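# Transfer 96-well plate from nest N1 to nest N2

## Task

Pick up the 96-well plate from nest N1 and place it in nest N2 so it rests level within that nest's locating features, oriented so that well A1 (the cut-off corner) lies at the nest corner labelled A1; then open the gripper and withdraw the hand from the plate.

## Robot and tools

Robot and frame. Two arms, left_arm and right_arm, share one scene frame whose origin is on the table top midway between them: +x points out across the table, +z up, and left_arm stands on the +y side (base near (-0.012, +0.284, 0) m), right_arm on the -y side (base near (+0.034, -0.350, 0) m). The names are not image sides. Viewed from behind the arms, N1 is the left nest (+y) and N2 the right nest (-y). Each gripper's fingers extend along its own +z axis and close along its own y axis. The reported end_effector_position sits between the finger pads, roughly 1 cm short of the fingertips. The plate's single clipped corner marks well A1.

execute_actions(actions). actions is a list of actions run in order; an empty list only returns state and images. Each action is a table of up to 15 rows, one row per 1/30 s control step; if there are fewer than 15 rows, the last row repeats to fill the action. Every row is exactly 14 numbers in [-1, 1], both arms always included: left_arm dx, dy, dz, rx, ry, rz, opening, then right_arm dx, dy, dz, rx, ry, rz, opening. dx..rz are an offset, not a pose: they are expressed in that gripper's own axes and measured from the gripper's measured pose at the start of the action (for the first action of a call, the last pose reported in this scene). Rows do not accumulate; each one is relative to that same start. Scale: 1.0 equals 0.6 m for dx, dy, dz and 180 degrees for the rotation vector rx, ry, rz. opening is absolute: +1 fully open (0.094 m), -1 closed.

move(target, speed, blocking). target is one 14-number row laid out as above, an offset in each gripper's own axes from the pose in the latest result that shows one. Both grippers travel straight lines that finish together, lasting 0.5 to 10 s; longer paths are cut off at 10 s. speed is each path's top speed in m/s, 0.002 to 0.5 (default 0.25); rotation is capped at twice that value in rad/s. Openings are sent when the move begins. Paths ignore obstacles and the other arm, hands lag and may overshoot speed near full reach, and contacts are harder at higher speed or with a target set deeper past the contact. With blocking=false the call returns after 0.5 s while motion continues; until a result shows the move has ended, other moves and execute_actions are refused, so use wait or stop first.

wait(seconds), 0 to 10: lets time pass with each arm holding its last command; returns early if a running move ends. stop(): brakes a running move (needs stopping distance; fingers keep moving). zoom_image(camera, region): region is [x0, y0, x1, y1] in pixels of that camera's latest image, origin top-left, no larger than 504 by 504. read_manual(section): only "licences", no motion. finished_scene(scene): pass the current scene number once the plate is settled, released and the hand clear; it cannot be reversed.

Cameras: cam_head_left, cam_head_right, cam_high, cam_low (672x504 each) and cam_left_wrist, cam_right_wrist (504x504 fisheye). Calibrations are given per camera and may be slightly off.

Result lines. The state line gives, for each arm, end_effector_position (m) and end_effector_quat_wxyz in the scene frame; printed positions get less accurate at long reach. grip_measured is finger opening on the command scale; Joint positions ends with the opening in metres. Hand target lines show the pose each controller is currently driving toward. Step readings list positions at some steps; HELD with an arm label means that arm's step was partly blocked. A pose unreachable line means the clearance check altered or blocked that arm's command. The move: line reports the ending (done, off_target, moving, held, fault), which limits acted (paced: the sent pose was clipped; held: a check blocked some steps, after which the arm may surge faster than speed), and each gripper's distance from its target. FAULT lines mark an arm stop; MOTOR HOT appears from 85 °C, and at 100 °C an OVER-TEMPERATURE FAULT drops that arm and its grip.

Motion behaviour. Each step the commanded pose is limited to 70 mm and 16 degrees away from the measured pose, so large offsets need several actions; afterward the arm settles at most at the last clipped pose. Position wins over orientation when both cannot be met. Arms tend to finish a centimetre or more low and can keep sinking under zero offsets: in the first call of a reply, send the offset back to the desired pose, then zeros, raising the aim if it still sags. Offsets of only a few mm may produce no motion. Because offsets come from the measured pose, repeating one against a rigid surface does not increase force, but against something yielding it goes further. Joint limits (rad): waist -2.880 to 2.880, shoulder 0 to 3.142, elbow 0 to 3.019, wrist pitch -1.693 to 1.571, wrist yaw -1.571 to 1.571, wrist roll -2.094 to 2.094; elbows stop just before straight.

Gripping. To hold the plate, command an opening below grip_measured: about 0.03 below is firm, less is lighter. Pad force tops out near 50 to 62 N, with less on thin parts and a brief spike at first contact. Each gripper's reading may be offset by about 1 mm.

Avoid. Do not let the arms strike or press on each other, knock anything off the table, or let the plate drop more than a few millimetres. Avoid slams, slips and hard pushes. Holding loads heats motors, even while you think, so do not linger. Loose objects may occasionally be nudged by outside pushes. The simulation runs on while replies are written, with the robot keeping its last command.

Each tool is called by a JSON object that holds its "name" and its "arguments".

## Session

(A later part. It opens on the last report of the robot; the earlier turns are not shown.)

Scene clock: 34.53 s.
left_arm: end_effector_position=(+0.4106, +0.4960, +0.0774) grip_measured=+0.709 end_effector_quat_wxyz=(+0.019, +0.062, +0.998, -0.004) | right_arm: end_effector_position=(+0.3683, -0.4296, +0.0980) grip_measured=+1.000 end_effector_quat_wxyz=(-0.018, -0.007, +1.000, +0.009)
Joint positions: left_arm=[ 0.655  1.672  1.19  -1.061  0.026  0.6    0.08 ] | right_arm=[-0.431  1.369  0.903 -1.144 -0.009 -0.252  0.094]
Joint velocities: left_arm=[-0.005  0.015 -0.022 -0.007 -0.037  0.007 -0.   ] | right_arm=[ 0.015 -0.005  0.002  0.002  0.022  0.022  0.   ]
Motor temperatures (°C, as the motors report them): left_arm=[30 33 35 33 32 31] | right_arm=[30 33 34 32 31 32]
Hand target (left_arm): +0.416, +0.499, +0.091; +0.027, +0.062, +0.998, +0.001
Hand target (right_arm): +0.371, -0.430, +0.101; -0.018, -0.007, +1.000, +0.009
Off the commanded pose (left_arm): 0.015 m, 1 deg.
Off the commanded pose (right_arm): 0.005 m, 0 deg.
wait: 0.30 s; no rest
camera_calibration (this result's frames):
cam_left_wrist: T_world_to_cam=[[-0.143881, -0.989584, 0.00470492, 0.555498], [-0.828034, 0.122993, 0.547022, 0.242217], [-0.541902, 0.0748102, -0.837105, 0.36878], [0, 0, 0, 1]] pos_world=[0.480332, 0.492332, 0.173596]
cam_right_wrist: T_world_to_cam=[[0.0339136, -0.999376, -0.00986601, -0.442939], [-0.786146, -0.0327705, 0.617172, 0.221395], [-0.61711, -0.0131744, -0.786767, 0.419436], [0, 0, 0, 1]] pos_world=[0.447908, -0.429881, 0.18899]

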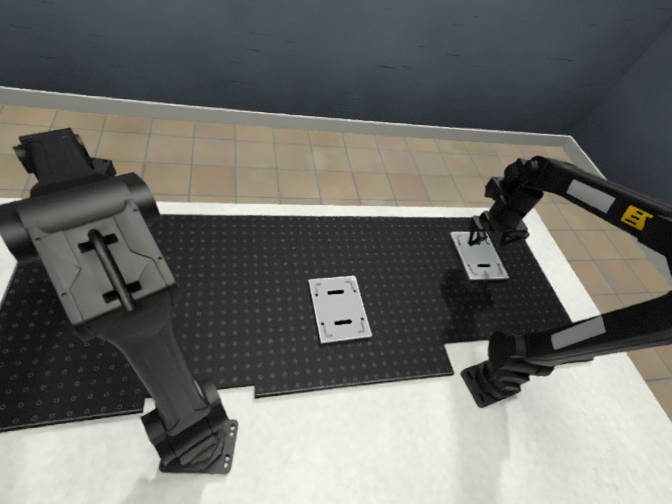

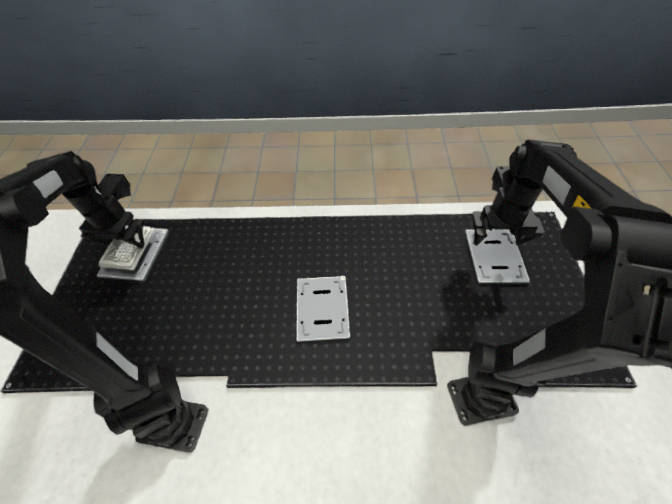

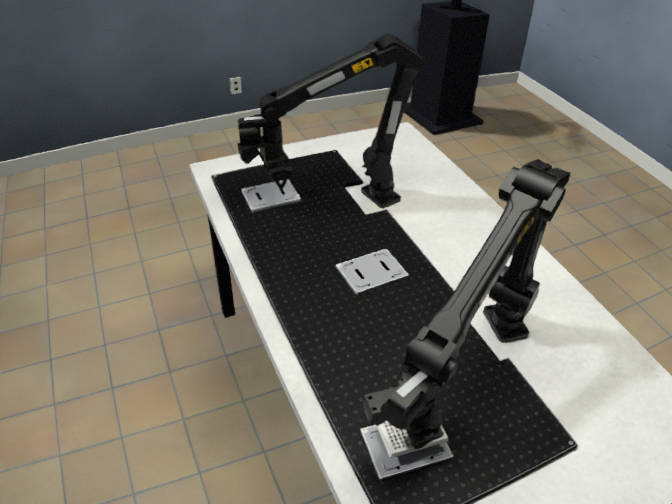

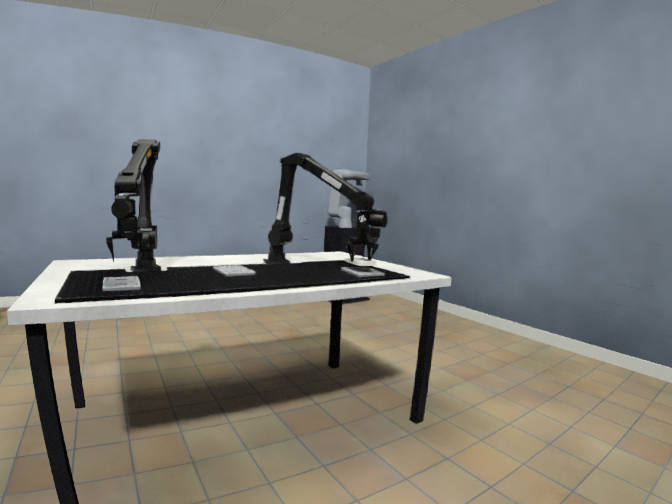

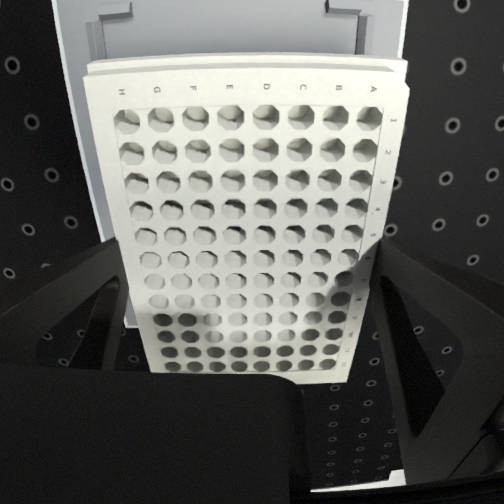

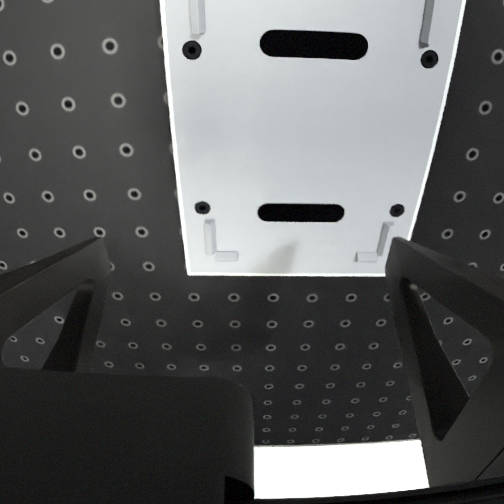

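{"name": "move", "arguments": {"target": [-0.1296, -0.7514, 0.0032, 0.0100, 0.0005, -0.0454, 0.68, -0.0908, 0.3987, -0.0245, 0.0059, -0.0178, -0.0007, 1], "speed": 0.35}}

Scene clock: 40.53 s.
left_arm: end_effector_position=(+0.4164, +0.0350, +0.0688) grip_measured=+0.707 end_effector_quat_wxyz=(+0.001, +0.002, +1.000, -0.028) | right_arm: end_effector_position=(+0.4042, -0.1982, +0.1036) grip_measured=+1.000 end_effector_quat_wxyz=(-0.007, -0.013, +1.000, -0.006)
Joint positions: left_arm=[-0.329  1.734  1.248 -1.055  0.049 -0.506  0.08 ] | right_arm=[ 0.199  1.492  1.048 -1.144  0.006  0.366  0.094]
Joint velocities: left_arm=[ 0.005 -0.015 -0.012 -0.002 -0.022  0.007  0.001] | right_arm=[-0.005 -0.024 -0.007 -0.012 -0.022  0.007  0.   ]
Motor temperatures (°C, as the motors report them): left_arm=[30 33 35 33 32 31] | right_arm=[30 33 34 32 31 32]
Hand target (left_arm): +0.433, +0.032, +0.081; +0.011, -0.009, +0.999, -0.033
Hand target (right_arm): +0.421, -0.192, +0.113; +0.008, -0.009, +1.000, -0.002
Off the commanded pose (left_arm): 0.020 m, 2 deg.
Off the commanded pose (right_arm): 0.021 m, 2 deg.
move: off_target (left_arm, right_arm)
camera_calibration (this result's frames):
cam_left_wrist: T_world_to_cam=[[-0.0230109, -0.998141, 0.0564418, 0.0465467], [-0.816776, 0.0513255, 0.574667, 0.304314], [-0.576496, -0.0328767, -0.816438, 0.41599], [0, 0, 0, 1]] pos_world=[0.489444, 0.0445174, 0.162124]
cam_right_wrist: T_world_to_cam=[[0.0454034, -0.998758, 0.0205201, -0.220561], [-0.799393, -0.0240062, 0.600329, 0.262575], [-0.599091, -0.0436606, -0.79949, 0.43697], [0, 0, 0, 1]] pos_world=[0.481699, -0.194905, 0.196248]

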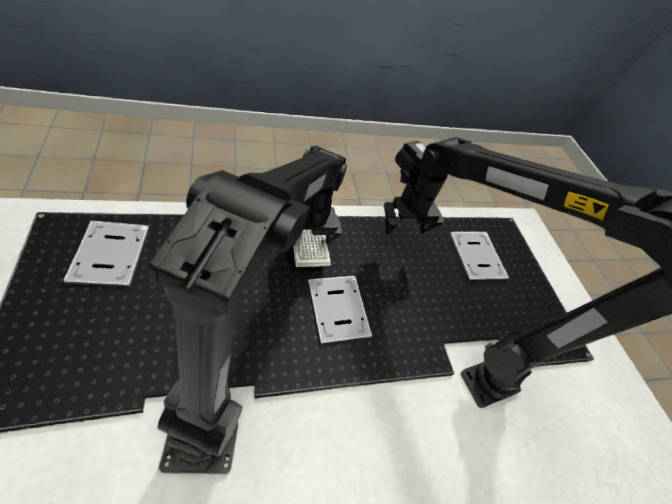

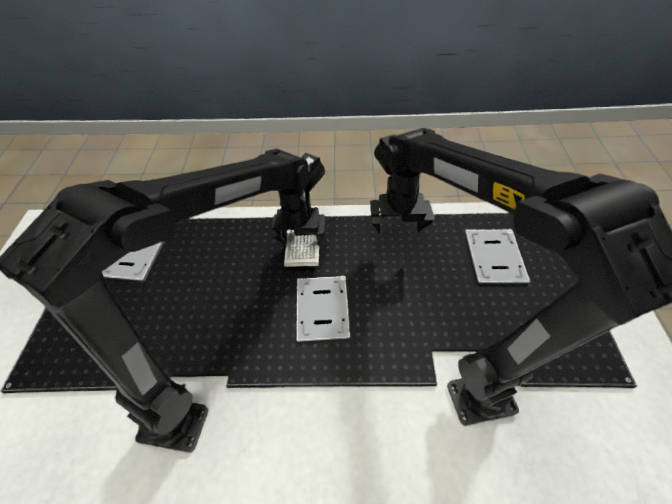

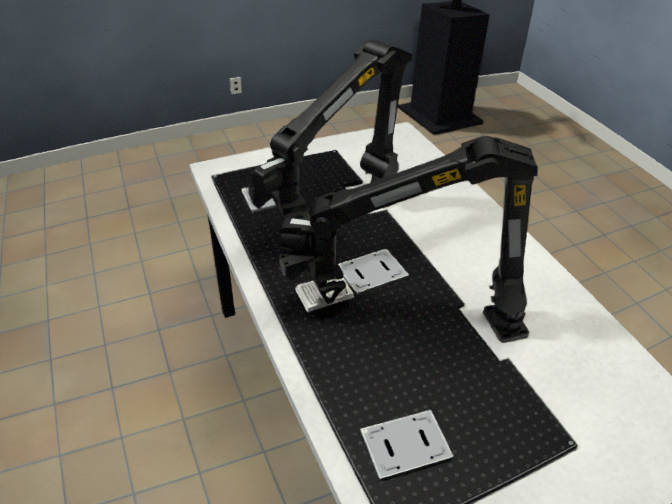

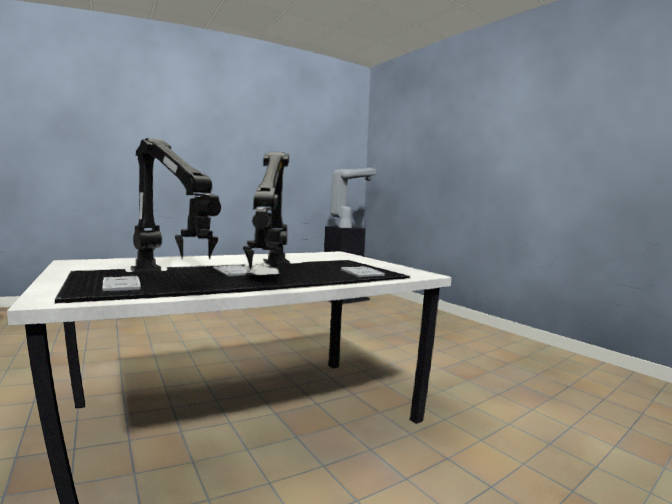

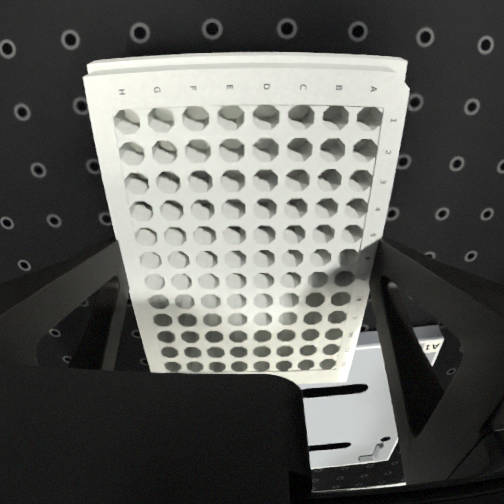

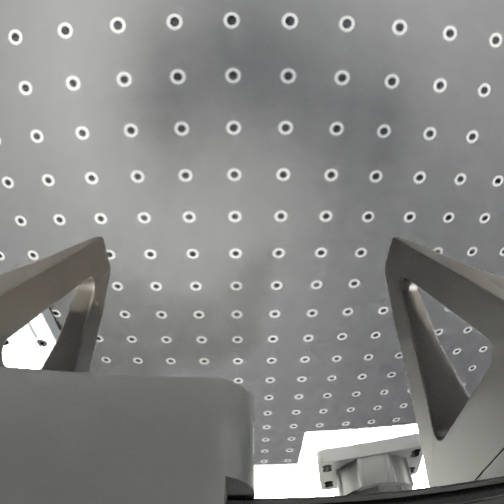

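{"name": "zoom_image", "arguments": {"camera": "cam_left_wrist", "region": [0, 0, 504, 280]}}

{"name": "zoom_image", "arguments": {"camera": "cam_left_wrist", "region": [110, 0, 390, 80]}}

{"name": "zoom_image", "arguments": {"camera": "cam_low", "region": [200, 225, 300, 290]}}

{"name": "zoom_image", "arguments": {"camera": "cam_head_right", "region": [260, 200, 380, 300]}}

Region (0, 0, 504, 280) of cam_left_wrist's 504x504 image, scaled by 1.000.

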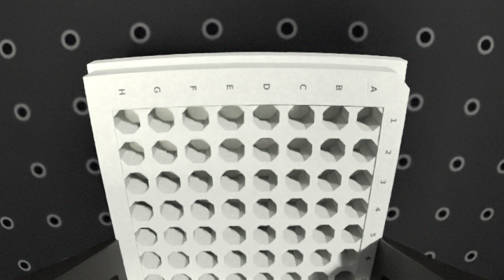

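Region (110, 0, 390, 80) of cam_left_wrist's 504x504 image, scaled by 1.800, with more detail than that image has; it fills the top 144 rows of this view, and the rest is white.

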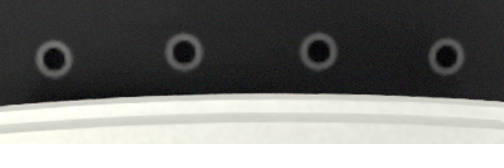

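Region (200, 225, 300, 290) of cam_low's 672x504 image, scaled by 5.040, with more detail than that image has; it fills the top 328 rows of this view, and the rest is white.

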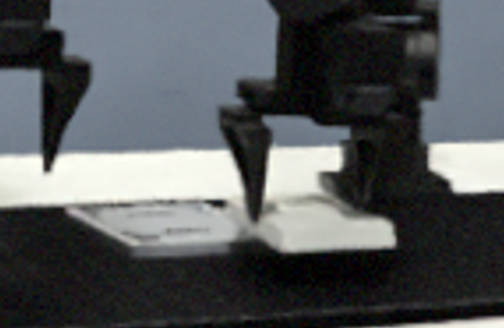

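Region (260, 200, 380, 300) of cam_head_right's 672x504 image, scaled by 4.200, with more detail than that image has.

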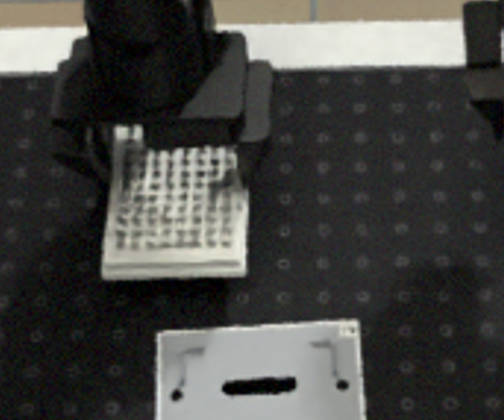

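{"name": "zoom_image", "arguments": {"camera": "cam_left_wrist", "region": [0, 20, 130, 270]}}

{"name": "zoom_image", "arguments": {"camera": "cam_left_wrist", "region": [374, 20, 504, 270]}}

Region (0, 20, 130, 270) of cam_left_wrist's 504x504 image, scaled by 2.016, with more detail than that image has; it fills the left 262 columns of this view, and the rest is white.

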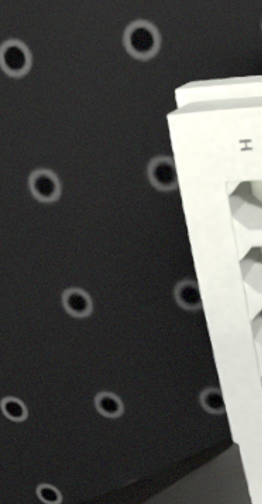

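Region (374, 20, 504, 270) of cam_left_wrist's 504x504 image, scaled by 2.016, with more detail than that image has; it fills the left 262 columns of this view, and the rest is white.

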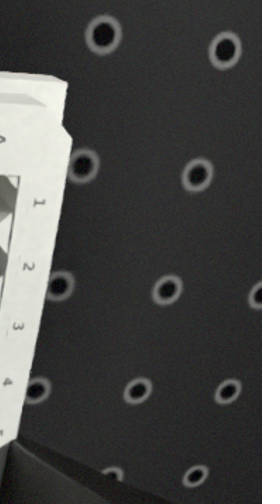

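{"name": "execute_actions", "arguments": {"actions": [[
[-0.0227,-0.0030,-0.0035,-0.0020,-0.0110,0,0.68, -0.006,0.0025,-0.007,0,0,0,1],
[-0.0235,-0.0025,-0.0010,-0.0035,-0.0120,0,0.68, -0.006,0.0025,-0.007,0,0,0,1],
[-0.0246,-0.0025,0.0026,-0.0048,-0.0130,0,0.68, -0.006,0.0025,-0.007,0,0,0,1],
[-0.0259,-0.0030,0.0067,-0.0048,-0.0130,0,0.68, -0.006,0.0025,-0.007,0,0,0,1],
[-0.0273,-0.0035,0.0113,-0.0048,-0.0130,0,0.68, -0.006,0.0025,-0.007,0,0,0,1],
[-0.0288,-0.0041,0.0160,-0.0048,-0.0130,0,0.68, -0.006,0.0025,-0.007,0,0,0,1],
[-0.0302,-0.0046,0.0206,-0.0048,-0.0130,0,0.68, -0.006,0.0025,-0.007,0,0,0,1],
[-0.0317,-0.0052,0.0252,-0.0048,-0.0130,0,0.68, -0.006,0.0025,-0.007,0,0,0,1],
[-0.0331,-0.0057,0.0298,-0.0048,-0.0130,0,0.68, -0.006,0.0025,-0.007,0,0,0,1],
[-0.0344,-0.0062,0.0339,-0.0048,-0.0130,0,0.68, -0.006,0.0025,-0.007,0,0,0,1],
[-0.0355,-0.0066,0.0375,-0.0048,-0.0130,0,0.68, -0.006,0.0025,-0.007,0,0,0,1],
[-0.0365,-0.0070,0.0405,-0.0048,-0.0130,0,0.68, -0.006,0.0025,-0.007,0,0,0,1],
[-0.0373,-0.0073,0.0431,-0.0048,-0.0130,0,0.68, -0.006,0.0025,-0.007,0,0,0,1],
[-0.0379,-0.0075,0.0451,-0.0048,-0.0130,0,0.68, -0.006,0.0025,-0.007,0,0,0,1],
[-0.0383,-0.0077,0.0464,-0.0048,-0.0130,0,0.68, -0.006,0.0025,-0.007,0,0,0,1]
]]}}

{"name": "wait", "arguments": {"seconds": 0.4}}

Scene clock: 44.47 s.
left_arm: end_effector_position=(+0.4278, +0.0347, +0.0417) grip_measured=+0.707 end_effector_quat_wxyz=(+0.009, -0.000, +1.000, -0.015) | right_arm: end_effector_position=(+0.4037, -0.1984, +0.1036) grip_measured=+1.000 end_effector_quat_wxyz=(-0.008, -0.012, +1.000, -0.006)
Joint positions: left_arm=[-0.329  1.792  1.248 -0.996  0.018 -0.509  0.08 ] | right_arm=[ 0.199  1.492  1.048 -1.146  0.006  0.368  0.094]
Joint velocities: left_arm=[0.015 0.161 0.002 0.066 0.007 0.051 0.   ] | right_arm=[-0.005 -0.015 -0.002 -0.002  0.022  0.037  0.   ]
Motor temperatures (°C, as the motors report them): left_arm=[30 33 36 33 32 31] | right_arm=[30 33 35 32 31 32]
Hand target (left_arm): +0.439, +0.030, +0.041; +0.021, +0.001, +1.000, -0.021
Hand target (right_arm): +0.408, -0.197, +0.108; -0.007, -0.013, +1.000, -0.006
Off the commanded pose (left_arm): 0.013 m, 2 deg.
Off the commanded pose (right_arm): 0.006 m, 0 deg.
Step readings (end_effector_position):
0: left_arm (+0.4164, +0.0350, +0.0688) | right_arm (+0.4042, -0.1982, +0.1036)
1: left_arm (+0.4172, +0.0365, +0.0688) | right_arm (+0.4041, -0.1982, +0.1036)
2: left_arm (+0.4180, +0.0379, +0.0687) | right_arm (+0.4040, -0.1983, +0.1036)
4: left_arm (+0.4198, +0.0389, +0.0683) | right_arm (+0.4038, -0.1984, +0.1036)
8: left_arm (+0.4238, +0.0369, +0.0629) | right_arm (+0.4037, -0.1984, +0.1036)
15: end_effector_position above
camera_calibration (this result's frames):
cam_left_wrist: T_world_to_cam=[[-0.0197421, -0.999357, 0.0299175, 0.0477976], [-0.826173, 0.0331585, 0.56244, 0.334426], [-0.563071, -0.0136132, -0.826297, 0.394414], [0, 0, 0, 1]] pos_world=[0.49932, 0.042047, 0.136378]
cam_right_wrist: T_world_to_cam=[[0.0439235, -0.998807, 0.0213225, -0.220247], [-0.798168, -0.0222483, 0.602023, 0.261826], [-0.600831, -0.0434619, -0.798194, 0.437265], [0, 0, 0, 1]] pos_world=[0.481378, -0.195155, 0.196093]

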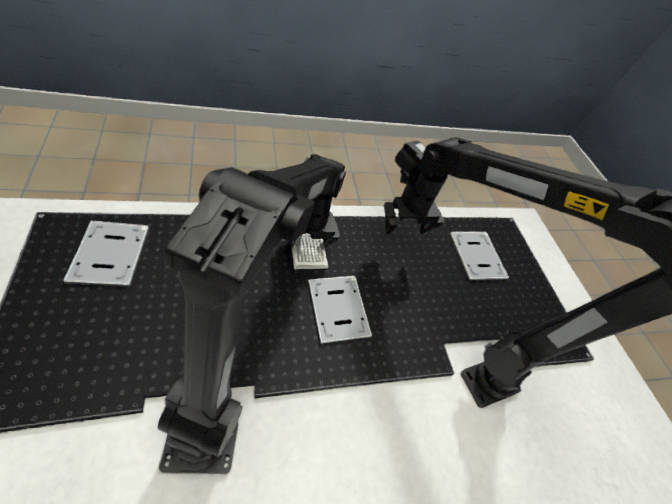

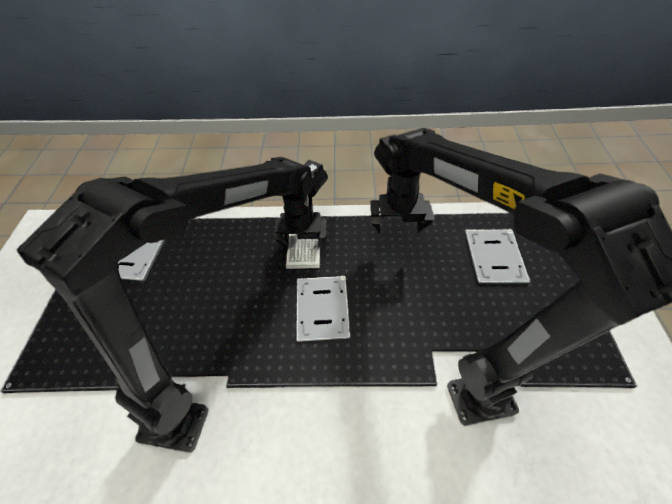

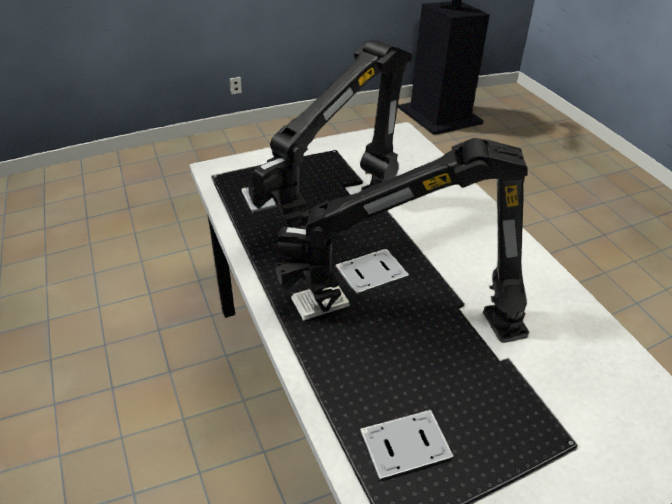

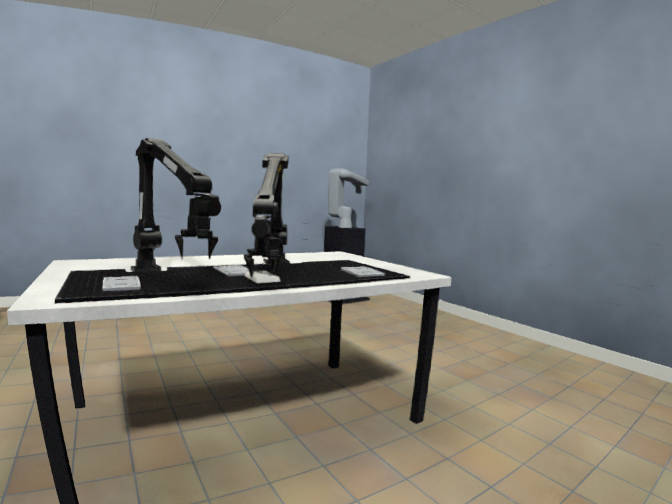

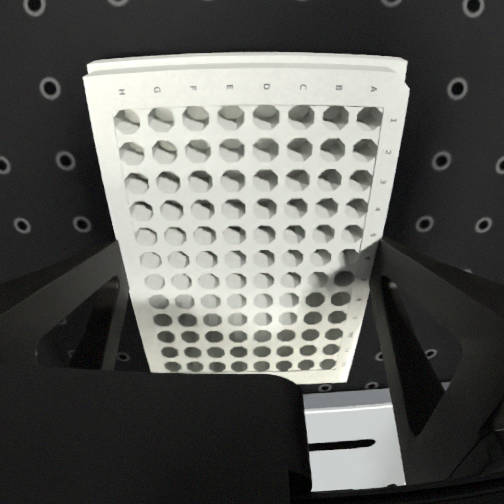

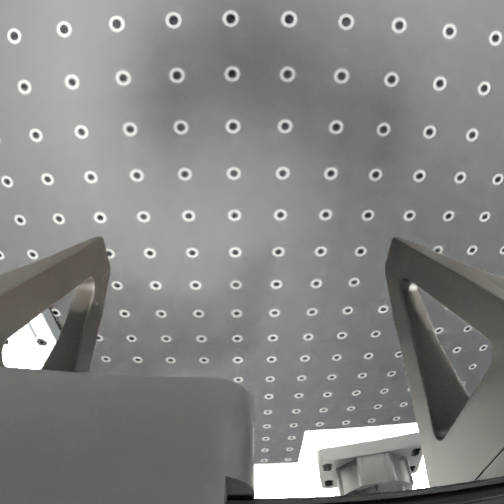

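Scene clock: 44.87 s.
left_arm: end_effector_position=(+0.4283, +0.0345, +0.0373) grip_measured=+0.707 end_effector_quat_wxyz=(+0.007, -0.000, +1.000, -0.014) | right_arm: end_effector_position=(+0.4037, -0.1984, +0.1036) grip_measured=+1.000 end_effector_quat_wxyz=(-0.008, -0.012, +1.000, -0.006)
Joint positions: left_arm=[-0.329  1.801  1.248 -0.991  0.017 -0.509  0.08 ] | right_arm=[ 0.199  1.492  1.048 -1.146  0.006  0.368  0.094]
Joint velocities: left_arm=[-0.005 -0.024  0.012 -0.002  0.007  0.037 -0.001] | right_arm=[-0.015  0.005 -0.012  0.002 -0.022 -0.007  0.   ]
Motor temperatures (°C, as the motors report them): left_arm=[30 33 36 33 32 31] | right_arm=[30 33 35 32 31 32]
Hand target (left_arm): +0.439, +0.030, +0.041; +0.021, +0.001, +1.000, -0.021
Hand target (right_arm): +0.408, -0.197, +0.108; -0.007, -0.013, +1.000, -0.006
Off the commanded pose (left_arm): 0.013 m, 2 deg.
Off the commanded pose (right_arm): 0.006 m, 0 deg.
wait: 0.40 s; at rest by 0.23 s
camera_calibration (this result's frames):
cam_left_wrist: T_world_to_cam=[[-0.0196403, -0.999421, 0.027791, 0.0478001], [-0.824399, 0.0319149, 0.565108, 0.336459], [-0.565668, -0.011812, -0.824549, 0.39202], [0, 0, 0, 1]] pos_world=[0.500068, 0.0416649, 0.131776]
cam_right_wrist: T_world_to_cam=[[0.0439235, -0.998807, 0.0213225, -0.220247], [-0.798168, -0.0222483, 0.602023, 0.261826], [-0.600831, -0.0434619, -0.798194, 0.437265], [0, 0, 0, 1]] pos_world=[0.481378, -0.195155, 0.196093]

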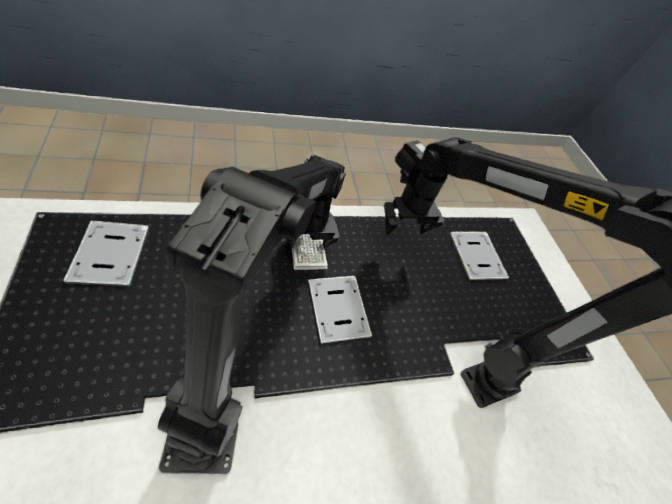

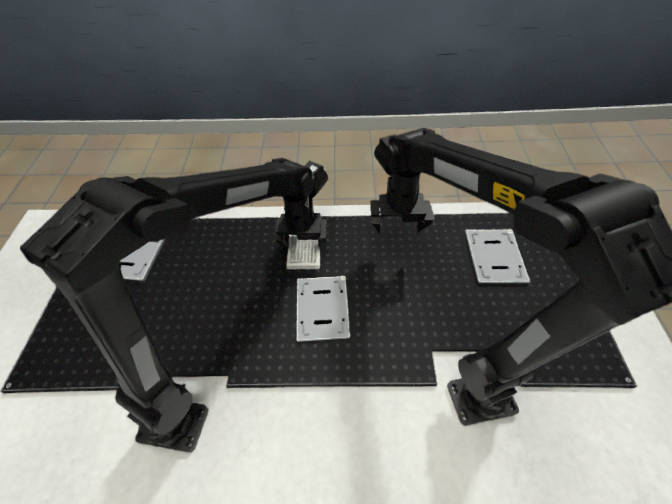

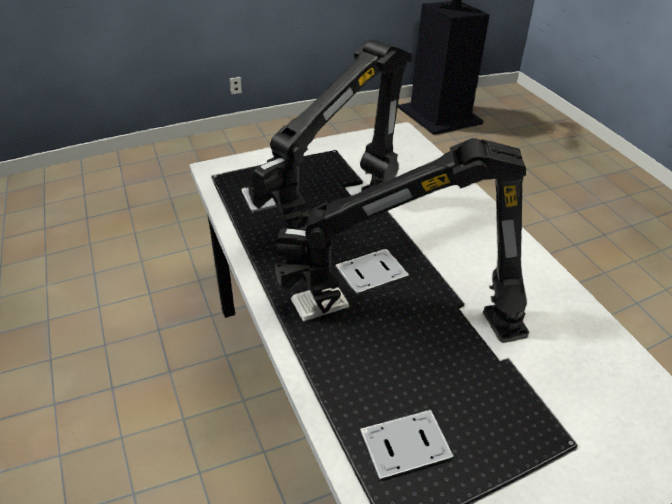

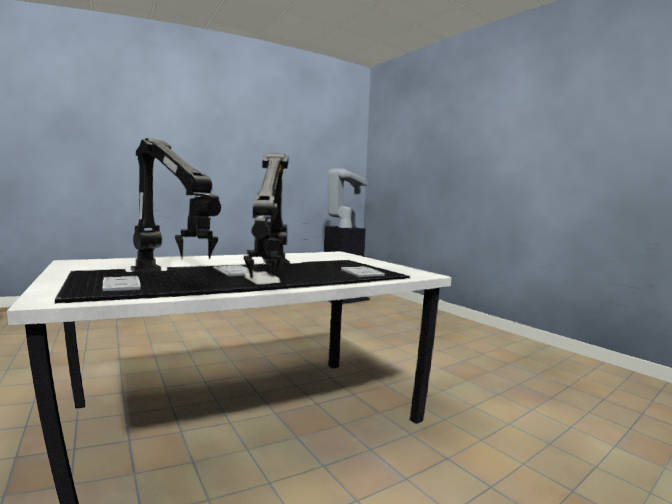

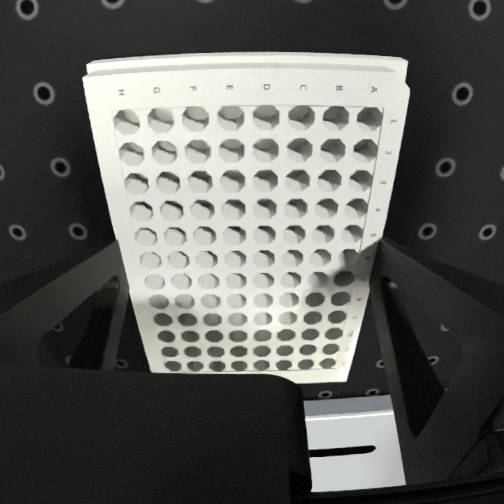

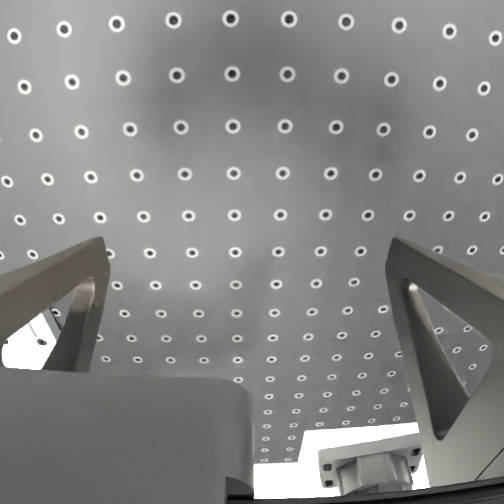

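{"name": "execute_actions", "arguments": {"actions": []}}

Scene clock: 46.03 s.
left_arm: end_effector_position=(+0.4283, +0.0345, +0.0373) grip_measured=+0.707 end_effector_quat_wxyz=(+0.007, -0.000, +1.000, -0.014) | right_arm: end_effector_position=(+0.4037, -0.1984, +0.1036) grip_measured=+1.000 end_effector_quat_wxyz=(-0.008, -0.012, +1.000, -0.006)
Joint positions: left_arm=[-0.329  1.801  1.248 -0.991  0.017 -0.509  0.08 ] | right_arm=[ 0.199  1.492  1.048 -1.146  0.006  0.368  0.094]
Joint velocities: left_arm=[-0.015 -0.005  0.007 -0.002 -0.11  -0.081 -0.   ] | right_arm=[ 0.005  0.005 -0.012 -0.012  0.022  0.022  0.   ]
Motor temperatures (°C, as the motors report them): left_arm=[30 33 36 33 32 31] | right_arm=[30 33 35 32 31 32]
Hand target (left_arm): +0.439, +0.030, +0.041; +0.021, +0.001, +1.000, -0.021
Hand target (right_arm): +0.408, -0.197, +0.108; -0.007, -0.013, +1.000, -0.006
Off the commanded pose (left_arm): 0.013 m, 2 deg.
Off the commanded pose (right_arm): 0.006 m, 0 deg.
camera_calibration (this result's frames):
cam_left_wrist: T_world_to_cam=[[-0.0196403, -0.999421, 0.027791, 0.0478001], [-0.824399, 0.0319149, 0.565108, 0.336459], [-0.565668, -0.011812, -0.824549, 0.39202], [0, 0, 0, 1]] pos_world=[0.500068, 0.0416649, 0.131776]
cam_right_wrist: T_world_to_cam=[[0.0439235, -0.998807, 0.0213225, -0.220247], [-0.798168, -0.0222483, 0.602023, 0.261826], [-0.600831, -0.0434619, -0.798194, 0.437265], [0, 0, 0, 1]] pos_world=[0.481378, -0.195155, 0.196093]

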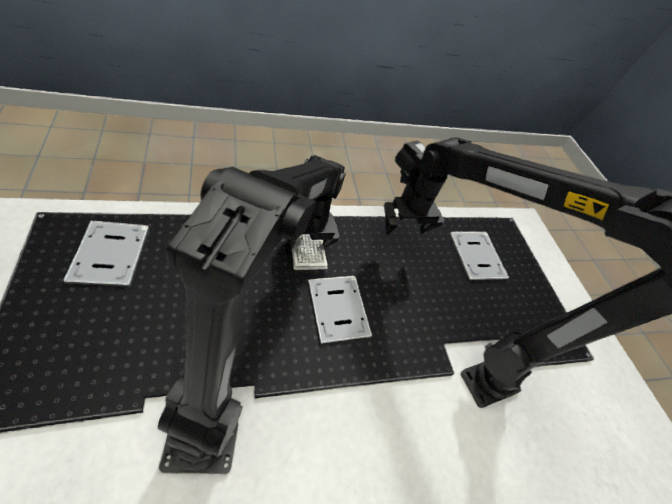

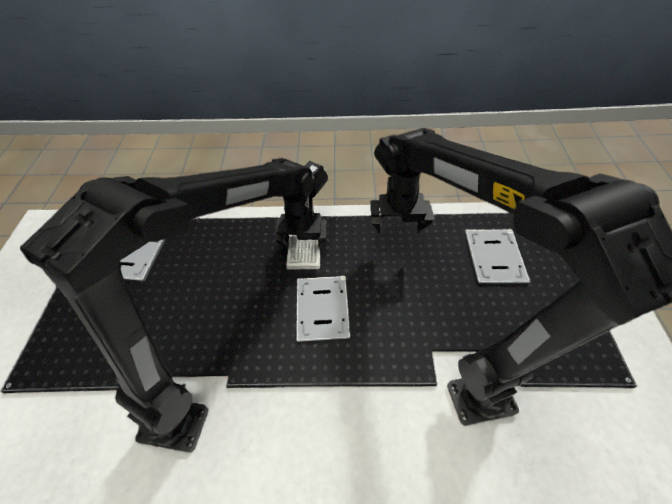

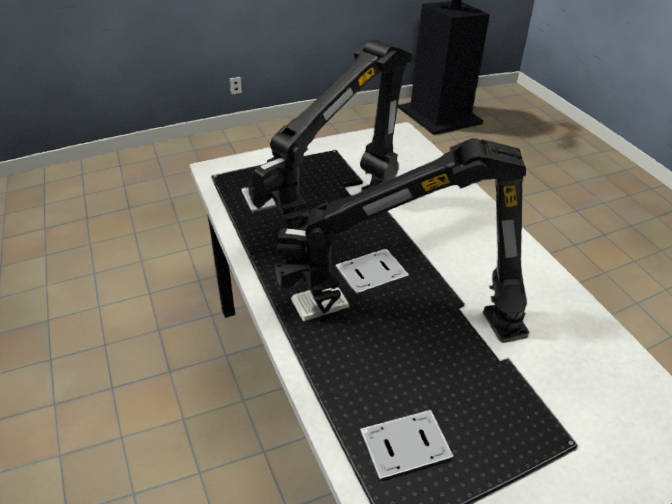

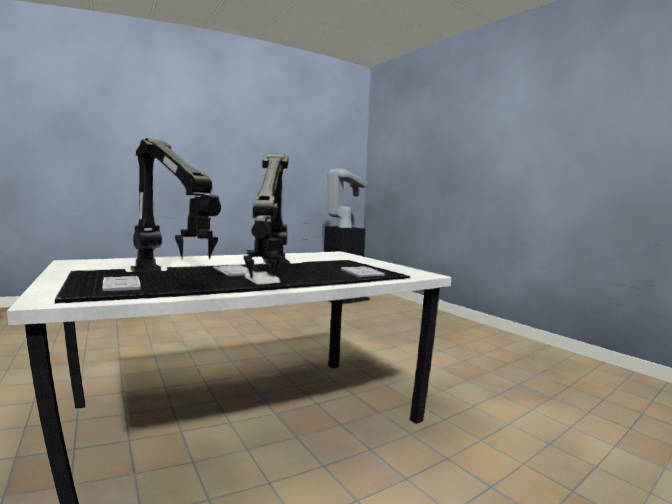

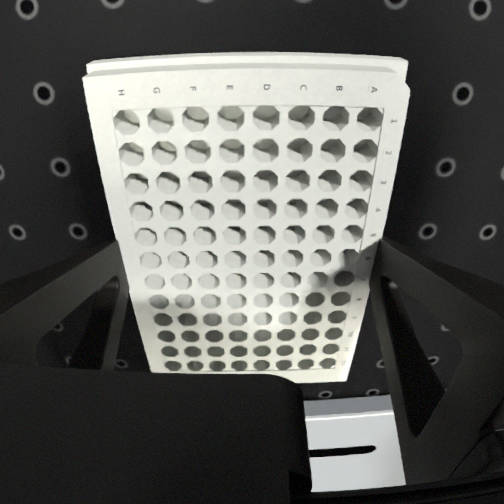

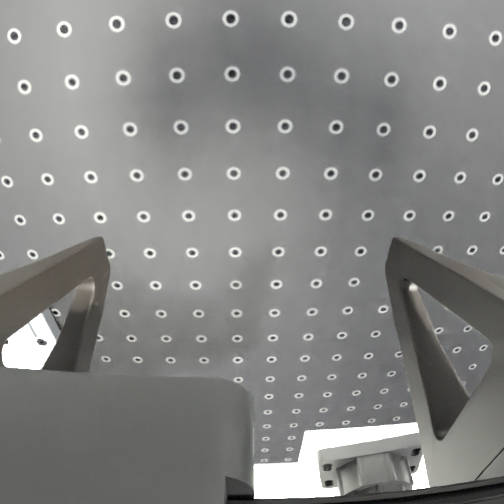

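{"name": "zoom_image", "arguments": {"camera": "cam_low", "region": [210, 245, 310, 300]}}

Region (210, 245, 310, 300) of cam_low's 672x504 image, scaled by 5.040, with more detail than that image has; it fills the top 277 rows of this view, and the rest is white.

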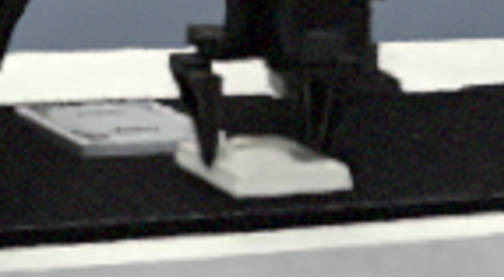

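{"name": "execute_actions", "arguments": {"actions": [[[-0.0178,-0.0075,-0.0062,0.0045,-0.0089,0.0007,0.76,-0.007,0.002,-0.007,0,0,0,1],[-0.0178,-0.0075,-0.0062,0.0045,-0.0089,0.0007,0.84,-0.007,0.002,-0.007,0,0,0,1],[-0.0178,-0.0075,-0.0062,0.0045,-0.0089,0.0007,0.92,-0.007,0.002,-0.007,0,0,0,1],[-0.0178,-0.0075,-0.0062,0.0045,-0.0089,0.0007,1,-0.007,0.002,-0.007,0,0,0,1],[-0.0178,-0.0075,-0.0062,0.0045,-0.0089,0.0007,1,-0.007,0.002,-0.007,0,0,0,1],[-0.0164,-0.0068,-0.0106,0.0044,-0.0087,0.0007,1,-0.007,0.002,-0.007,0,0,0,1],[-0.0139,-0.0057,-0.0186,0.0043,-0.0085,0.0006,1,-0.007,0.002,-0.007,0,0,0,1],[-0.0109,-0.0042,-0.0283,0.0042,-0.0081,0.0005,1,-0.007,0.002,-0.007,0,0,0,1],[-0.0075,-0.0027,-0.0389,0.004,-0.0078,0.0004,1,-0.007,0.002,-0.007,0,0,0,1],[-0.0039,-0.001,-0.0505,0.0039,-0.0074,0.0003,1,-0.007,0.002,-0.007,0,0,0,1],[-0.0003,0.0008,-0.062,0.0037,-0.007,0.0002,1,-0.007,0.002,-0.007,0,0,0,1],[0.003,0.0023,-0.0726,0.0035,-0.0066,0.0001,1,-0.007,0.002,-0.007,0,0,0,1],[0.0061,0.0038,-0.0823,0.0034,-0.0062,0,1,-0.007,0.002,-0.007,0,0,0,1],[0.0086,0.005,-0.0903,0.0033,-0.006,0,1,-0.007,0.002,-0.007,0,0,0,1],[0.01,0.0056,-0.0947,0.0032,-0.0058,0,1,-0.007,0.002,-0.007,0,0,0,1]]]}}

Scene clock: 51.20 s.
left_arm: end_effector_position=(+0.4171, +0.0408, +0.0593) grip_measured=+1.000 end_effector_quat_wxyz=(-0.002, -0.000, +1.000, -0.009) | right_arm: end_effector_position=(+0.4032, -0.1986, +0.1036) grip_measured=+1.000 end_effector_quat_wxyz=(-0.009, -0.012, +1.000, -0.007)
Joint positions: left_arm=[-0.329  1.754  1.248 -1.058  0.017 -0.509  0.094] | right_arm=[ 0.199  1.492  1.048 -1.149  0.006  0.368  0.094]
Joint velocities: left_arm=[ 0.005 -0.396  0.022 -0.31   0.022  0.007  0.   ] | right_arm=[-0.005 -0.024  0.012 -0.022 -0.007 -0.007  0.   ]
Motor temperatures (°C, as the motors report them): left_arm=[30 33 36 33 32 31] | right_arm=[30 34 35 32 31 32]
Hand target (left_arm): +0.421, +0.039, +0.093; +0.017, -0.000, +1.000, -0.019
Hand target (right_arm): +0.408, -0.197, +0.108; -0.008, -0.012, +1.000, -0.006
Off the commanded pose (left_arm): 0.035 m, 2 deg.
Off the commanded pose (right_arm): 0.006 m, 0 deg.
Step readings (end_effector_position):
0: left_arm (+0.4283, +0.0345, +0.0373) | right_arm (+0.4037, -0.1984, +0.1036)
1: left_arm (+0.4283, +0.0345, +0.0373) | right_arm (+0.4036, -0.1984, +0.1036)
2: left_arm (+0.4283, +0.0345, +0.0373) | right_arm (+0.4034, -0.1985, +0.1036)
4: left_arm (+0.4283, +0.0345, +0.0373) | right_arm (+0.4032, -0.1986, +0.1036)
8: left_arm (+0.4283, +0.0345, +0.0373) | right_arm (+0.4032, -0.1986, +0.1036)
15: end_effector_position above
camera_calibration (this result's frames):
cam_left_wrist: T_world_to_cam=[[-0.0192212, -0.999654, 0.0179402, 0.0536011], [-0.813901, 0.026066, 0.580419, 0.309598], [-0.580686, -0.00344521, -0.814121, 0.409204], [0, 0, 0, 1]] pos_world=[0.490631, 0.0469223, 0.152483]
cam_right_wrist: T_world_to_cam=[[0.0439694, -0.998788, 0.0221036, -0.220535], [-0.796893, -0.0217207, 0.603729, 0.260813], [-0.602518, -0.0441598, -0.796883, 0.437359], [0, 0, 0, 1]] pos_world=[0.481054, -0.195289, 0.195938]

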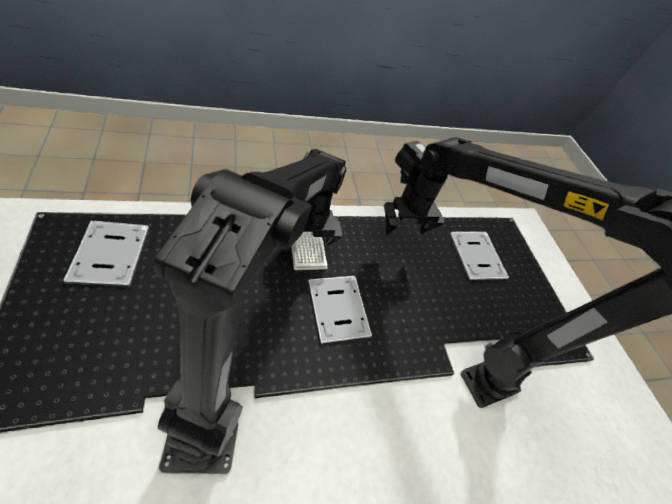

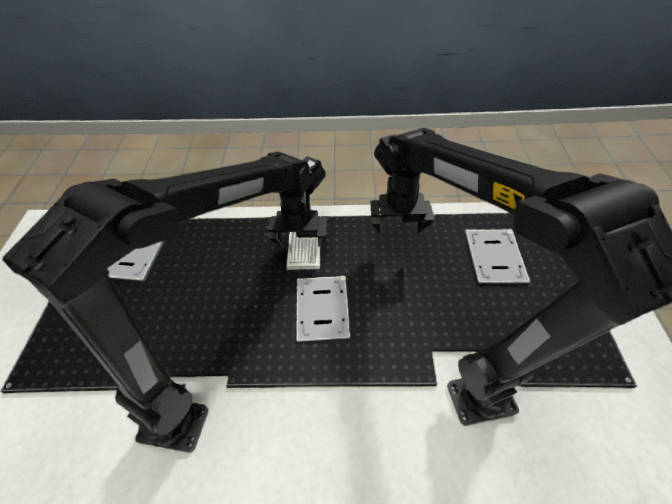

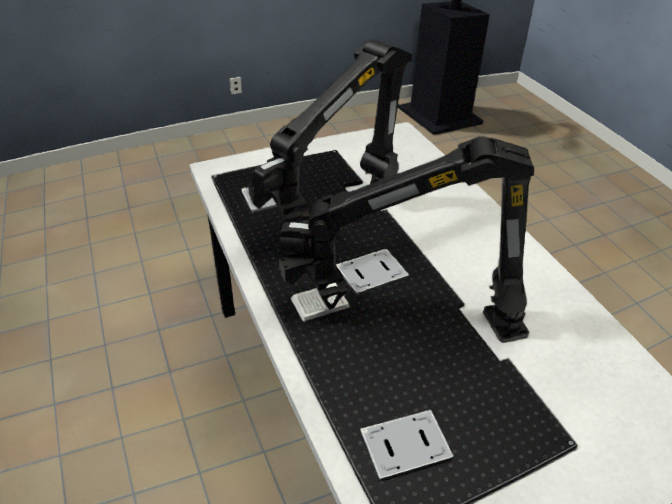

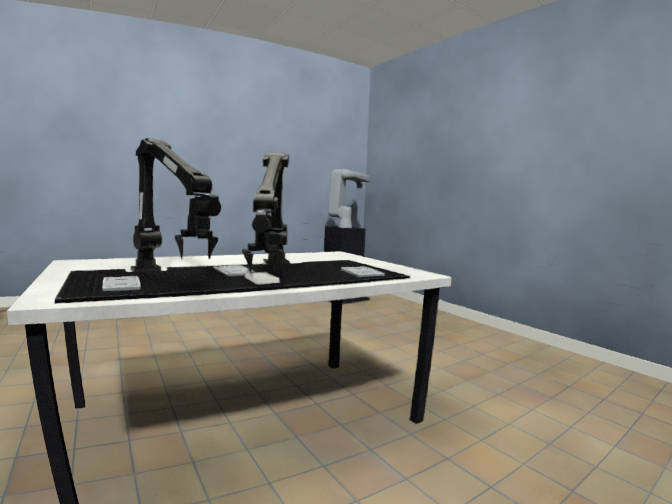

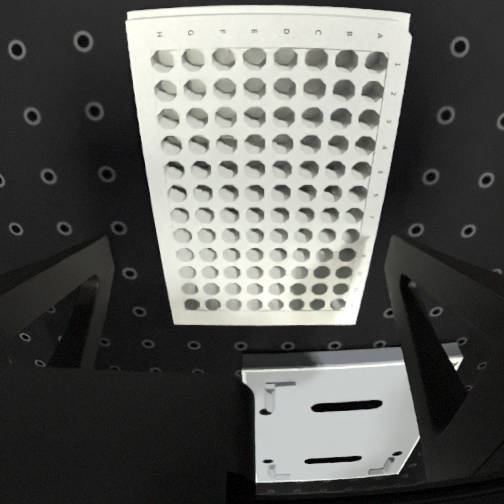

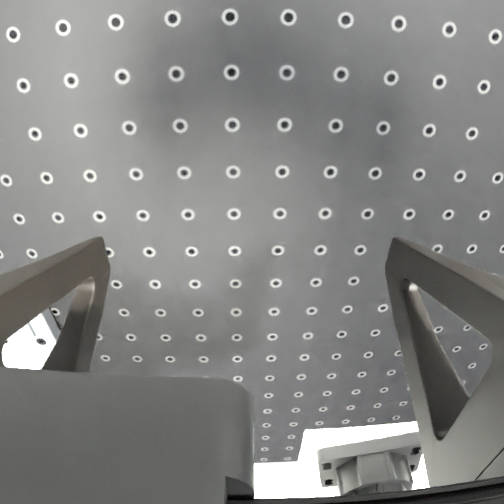

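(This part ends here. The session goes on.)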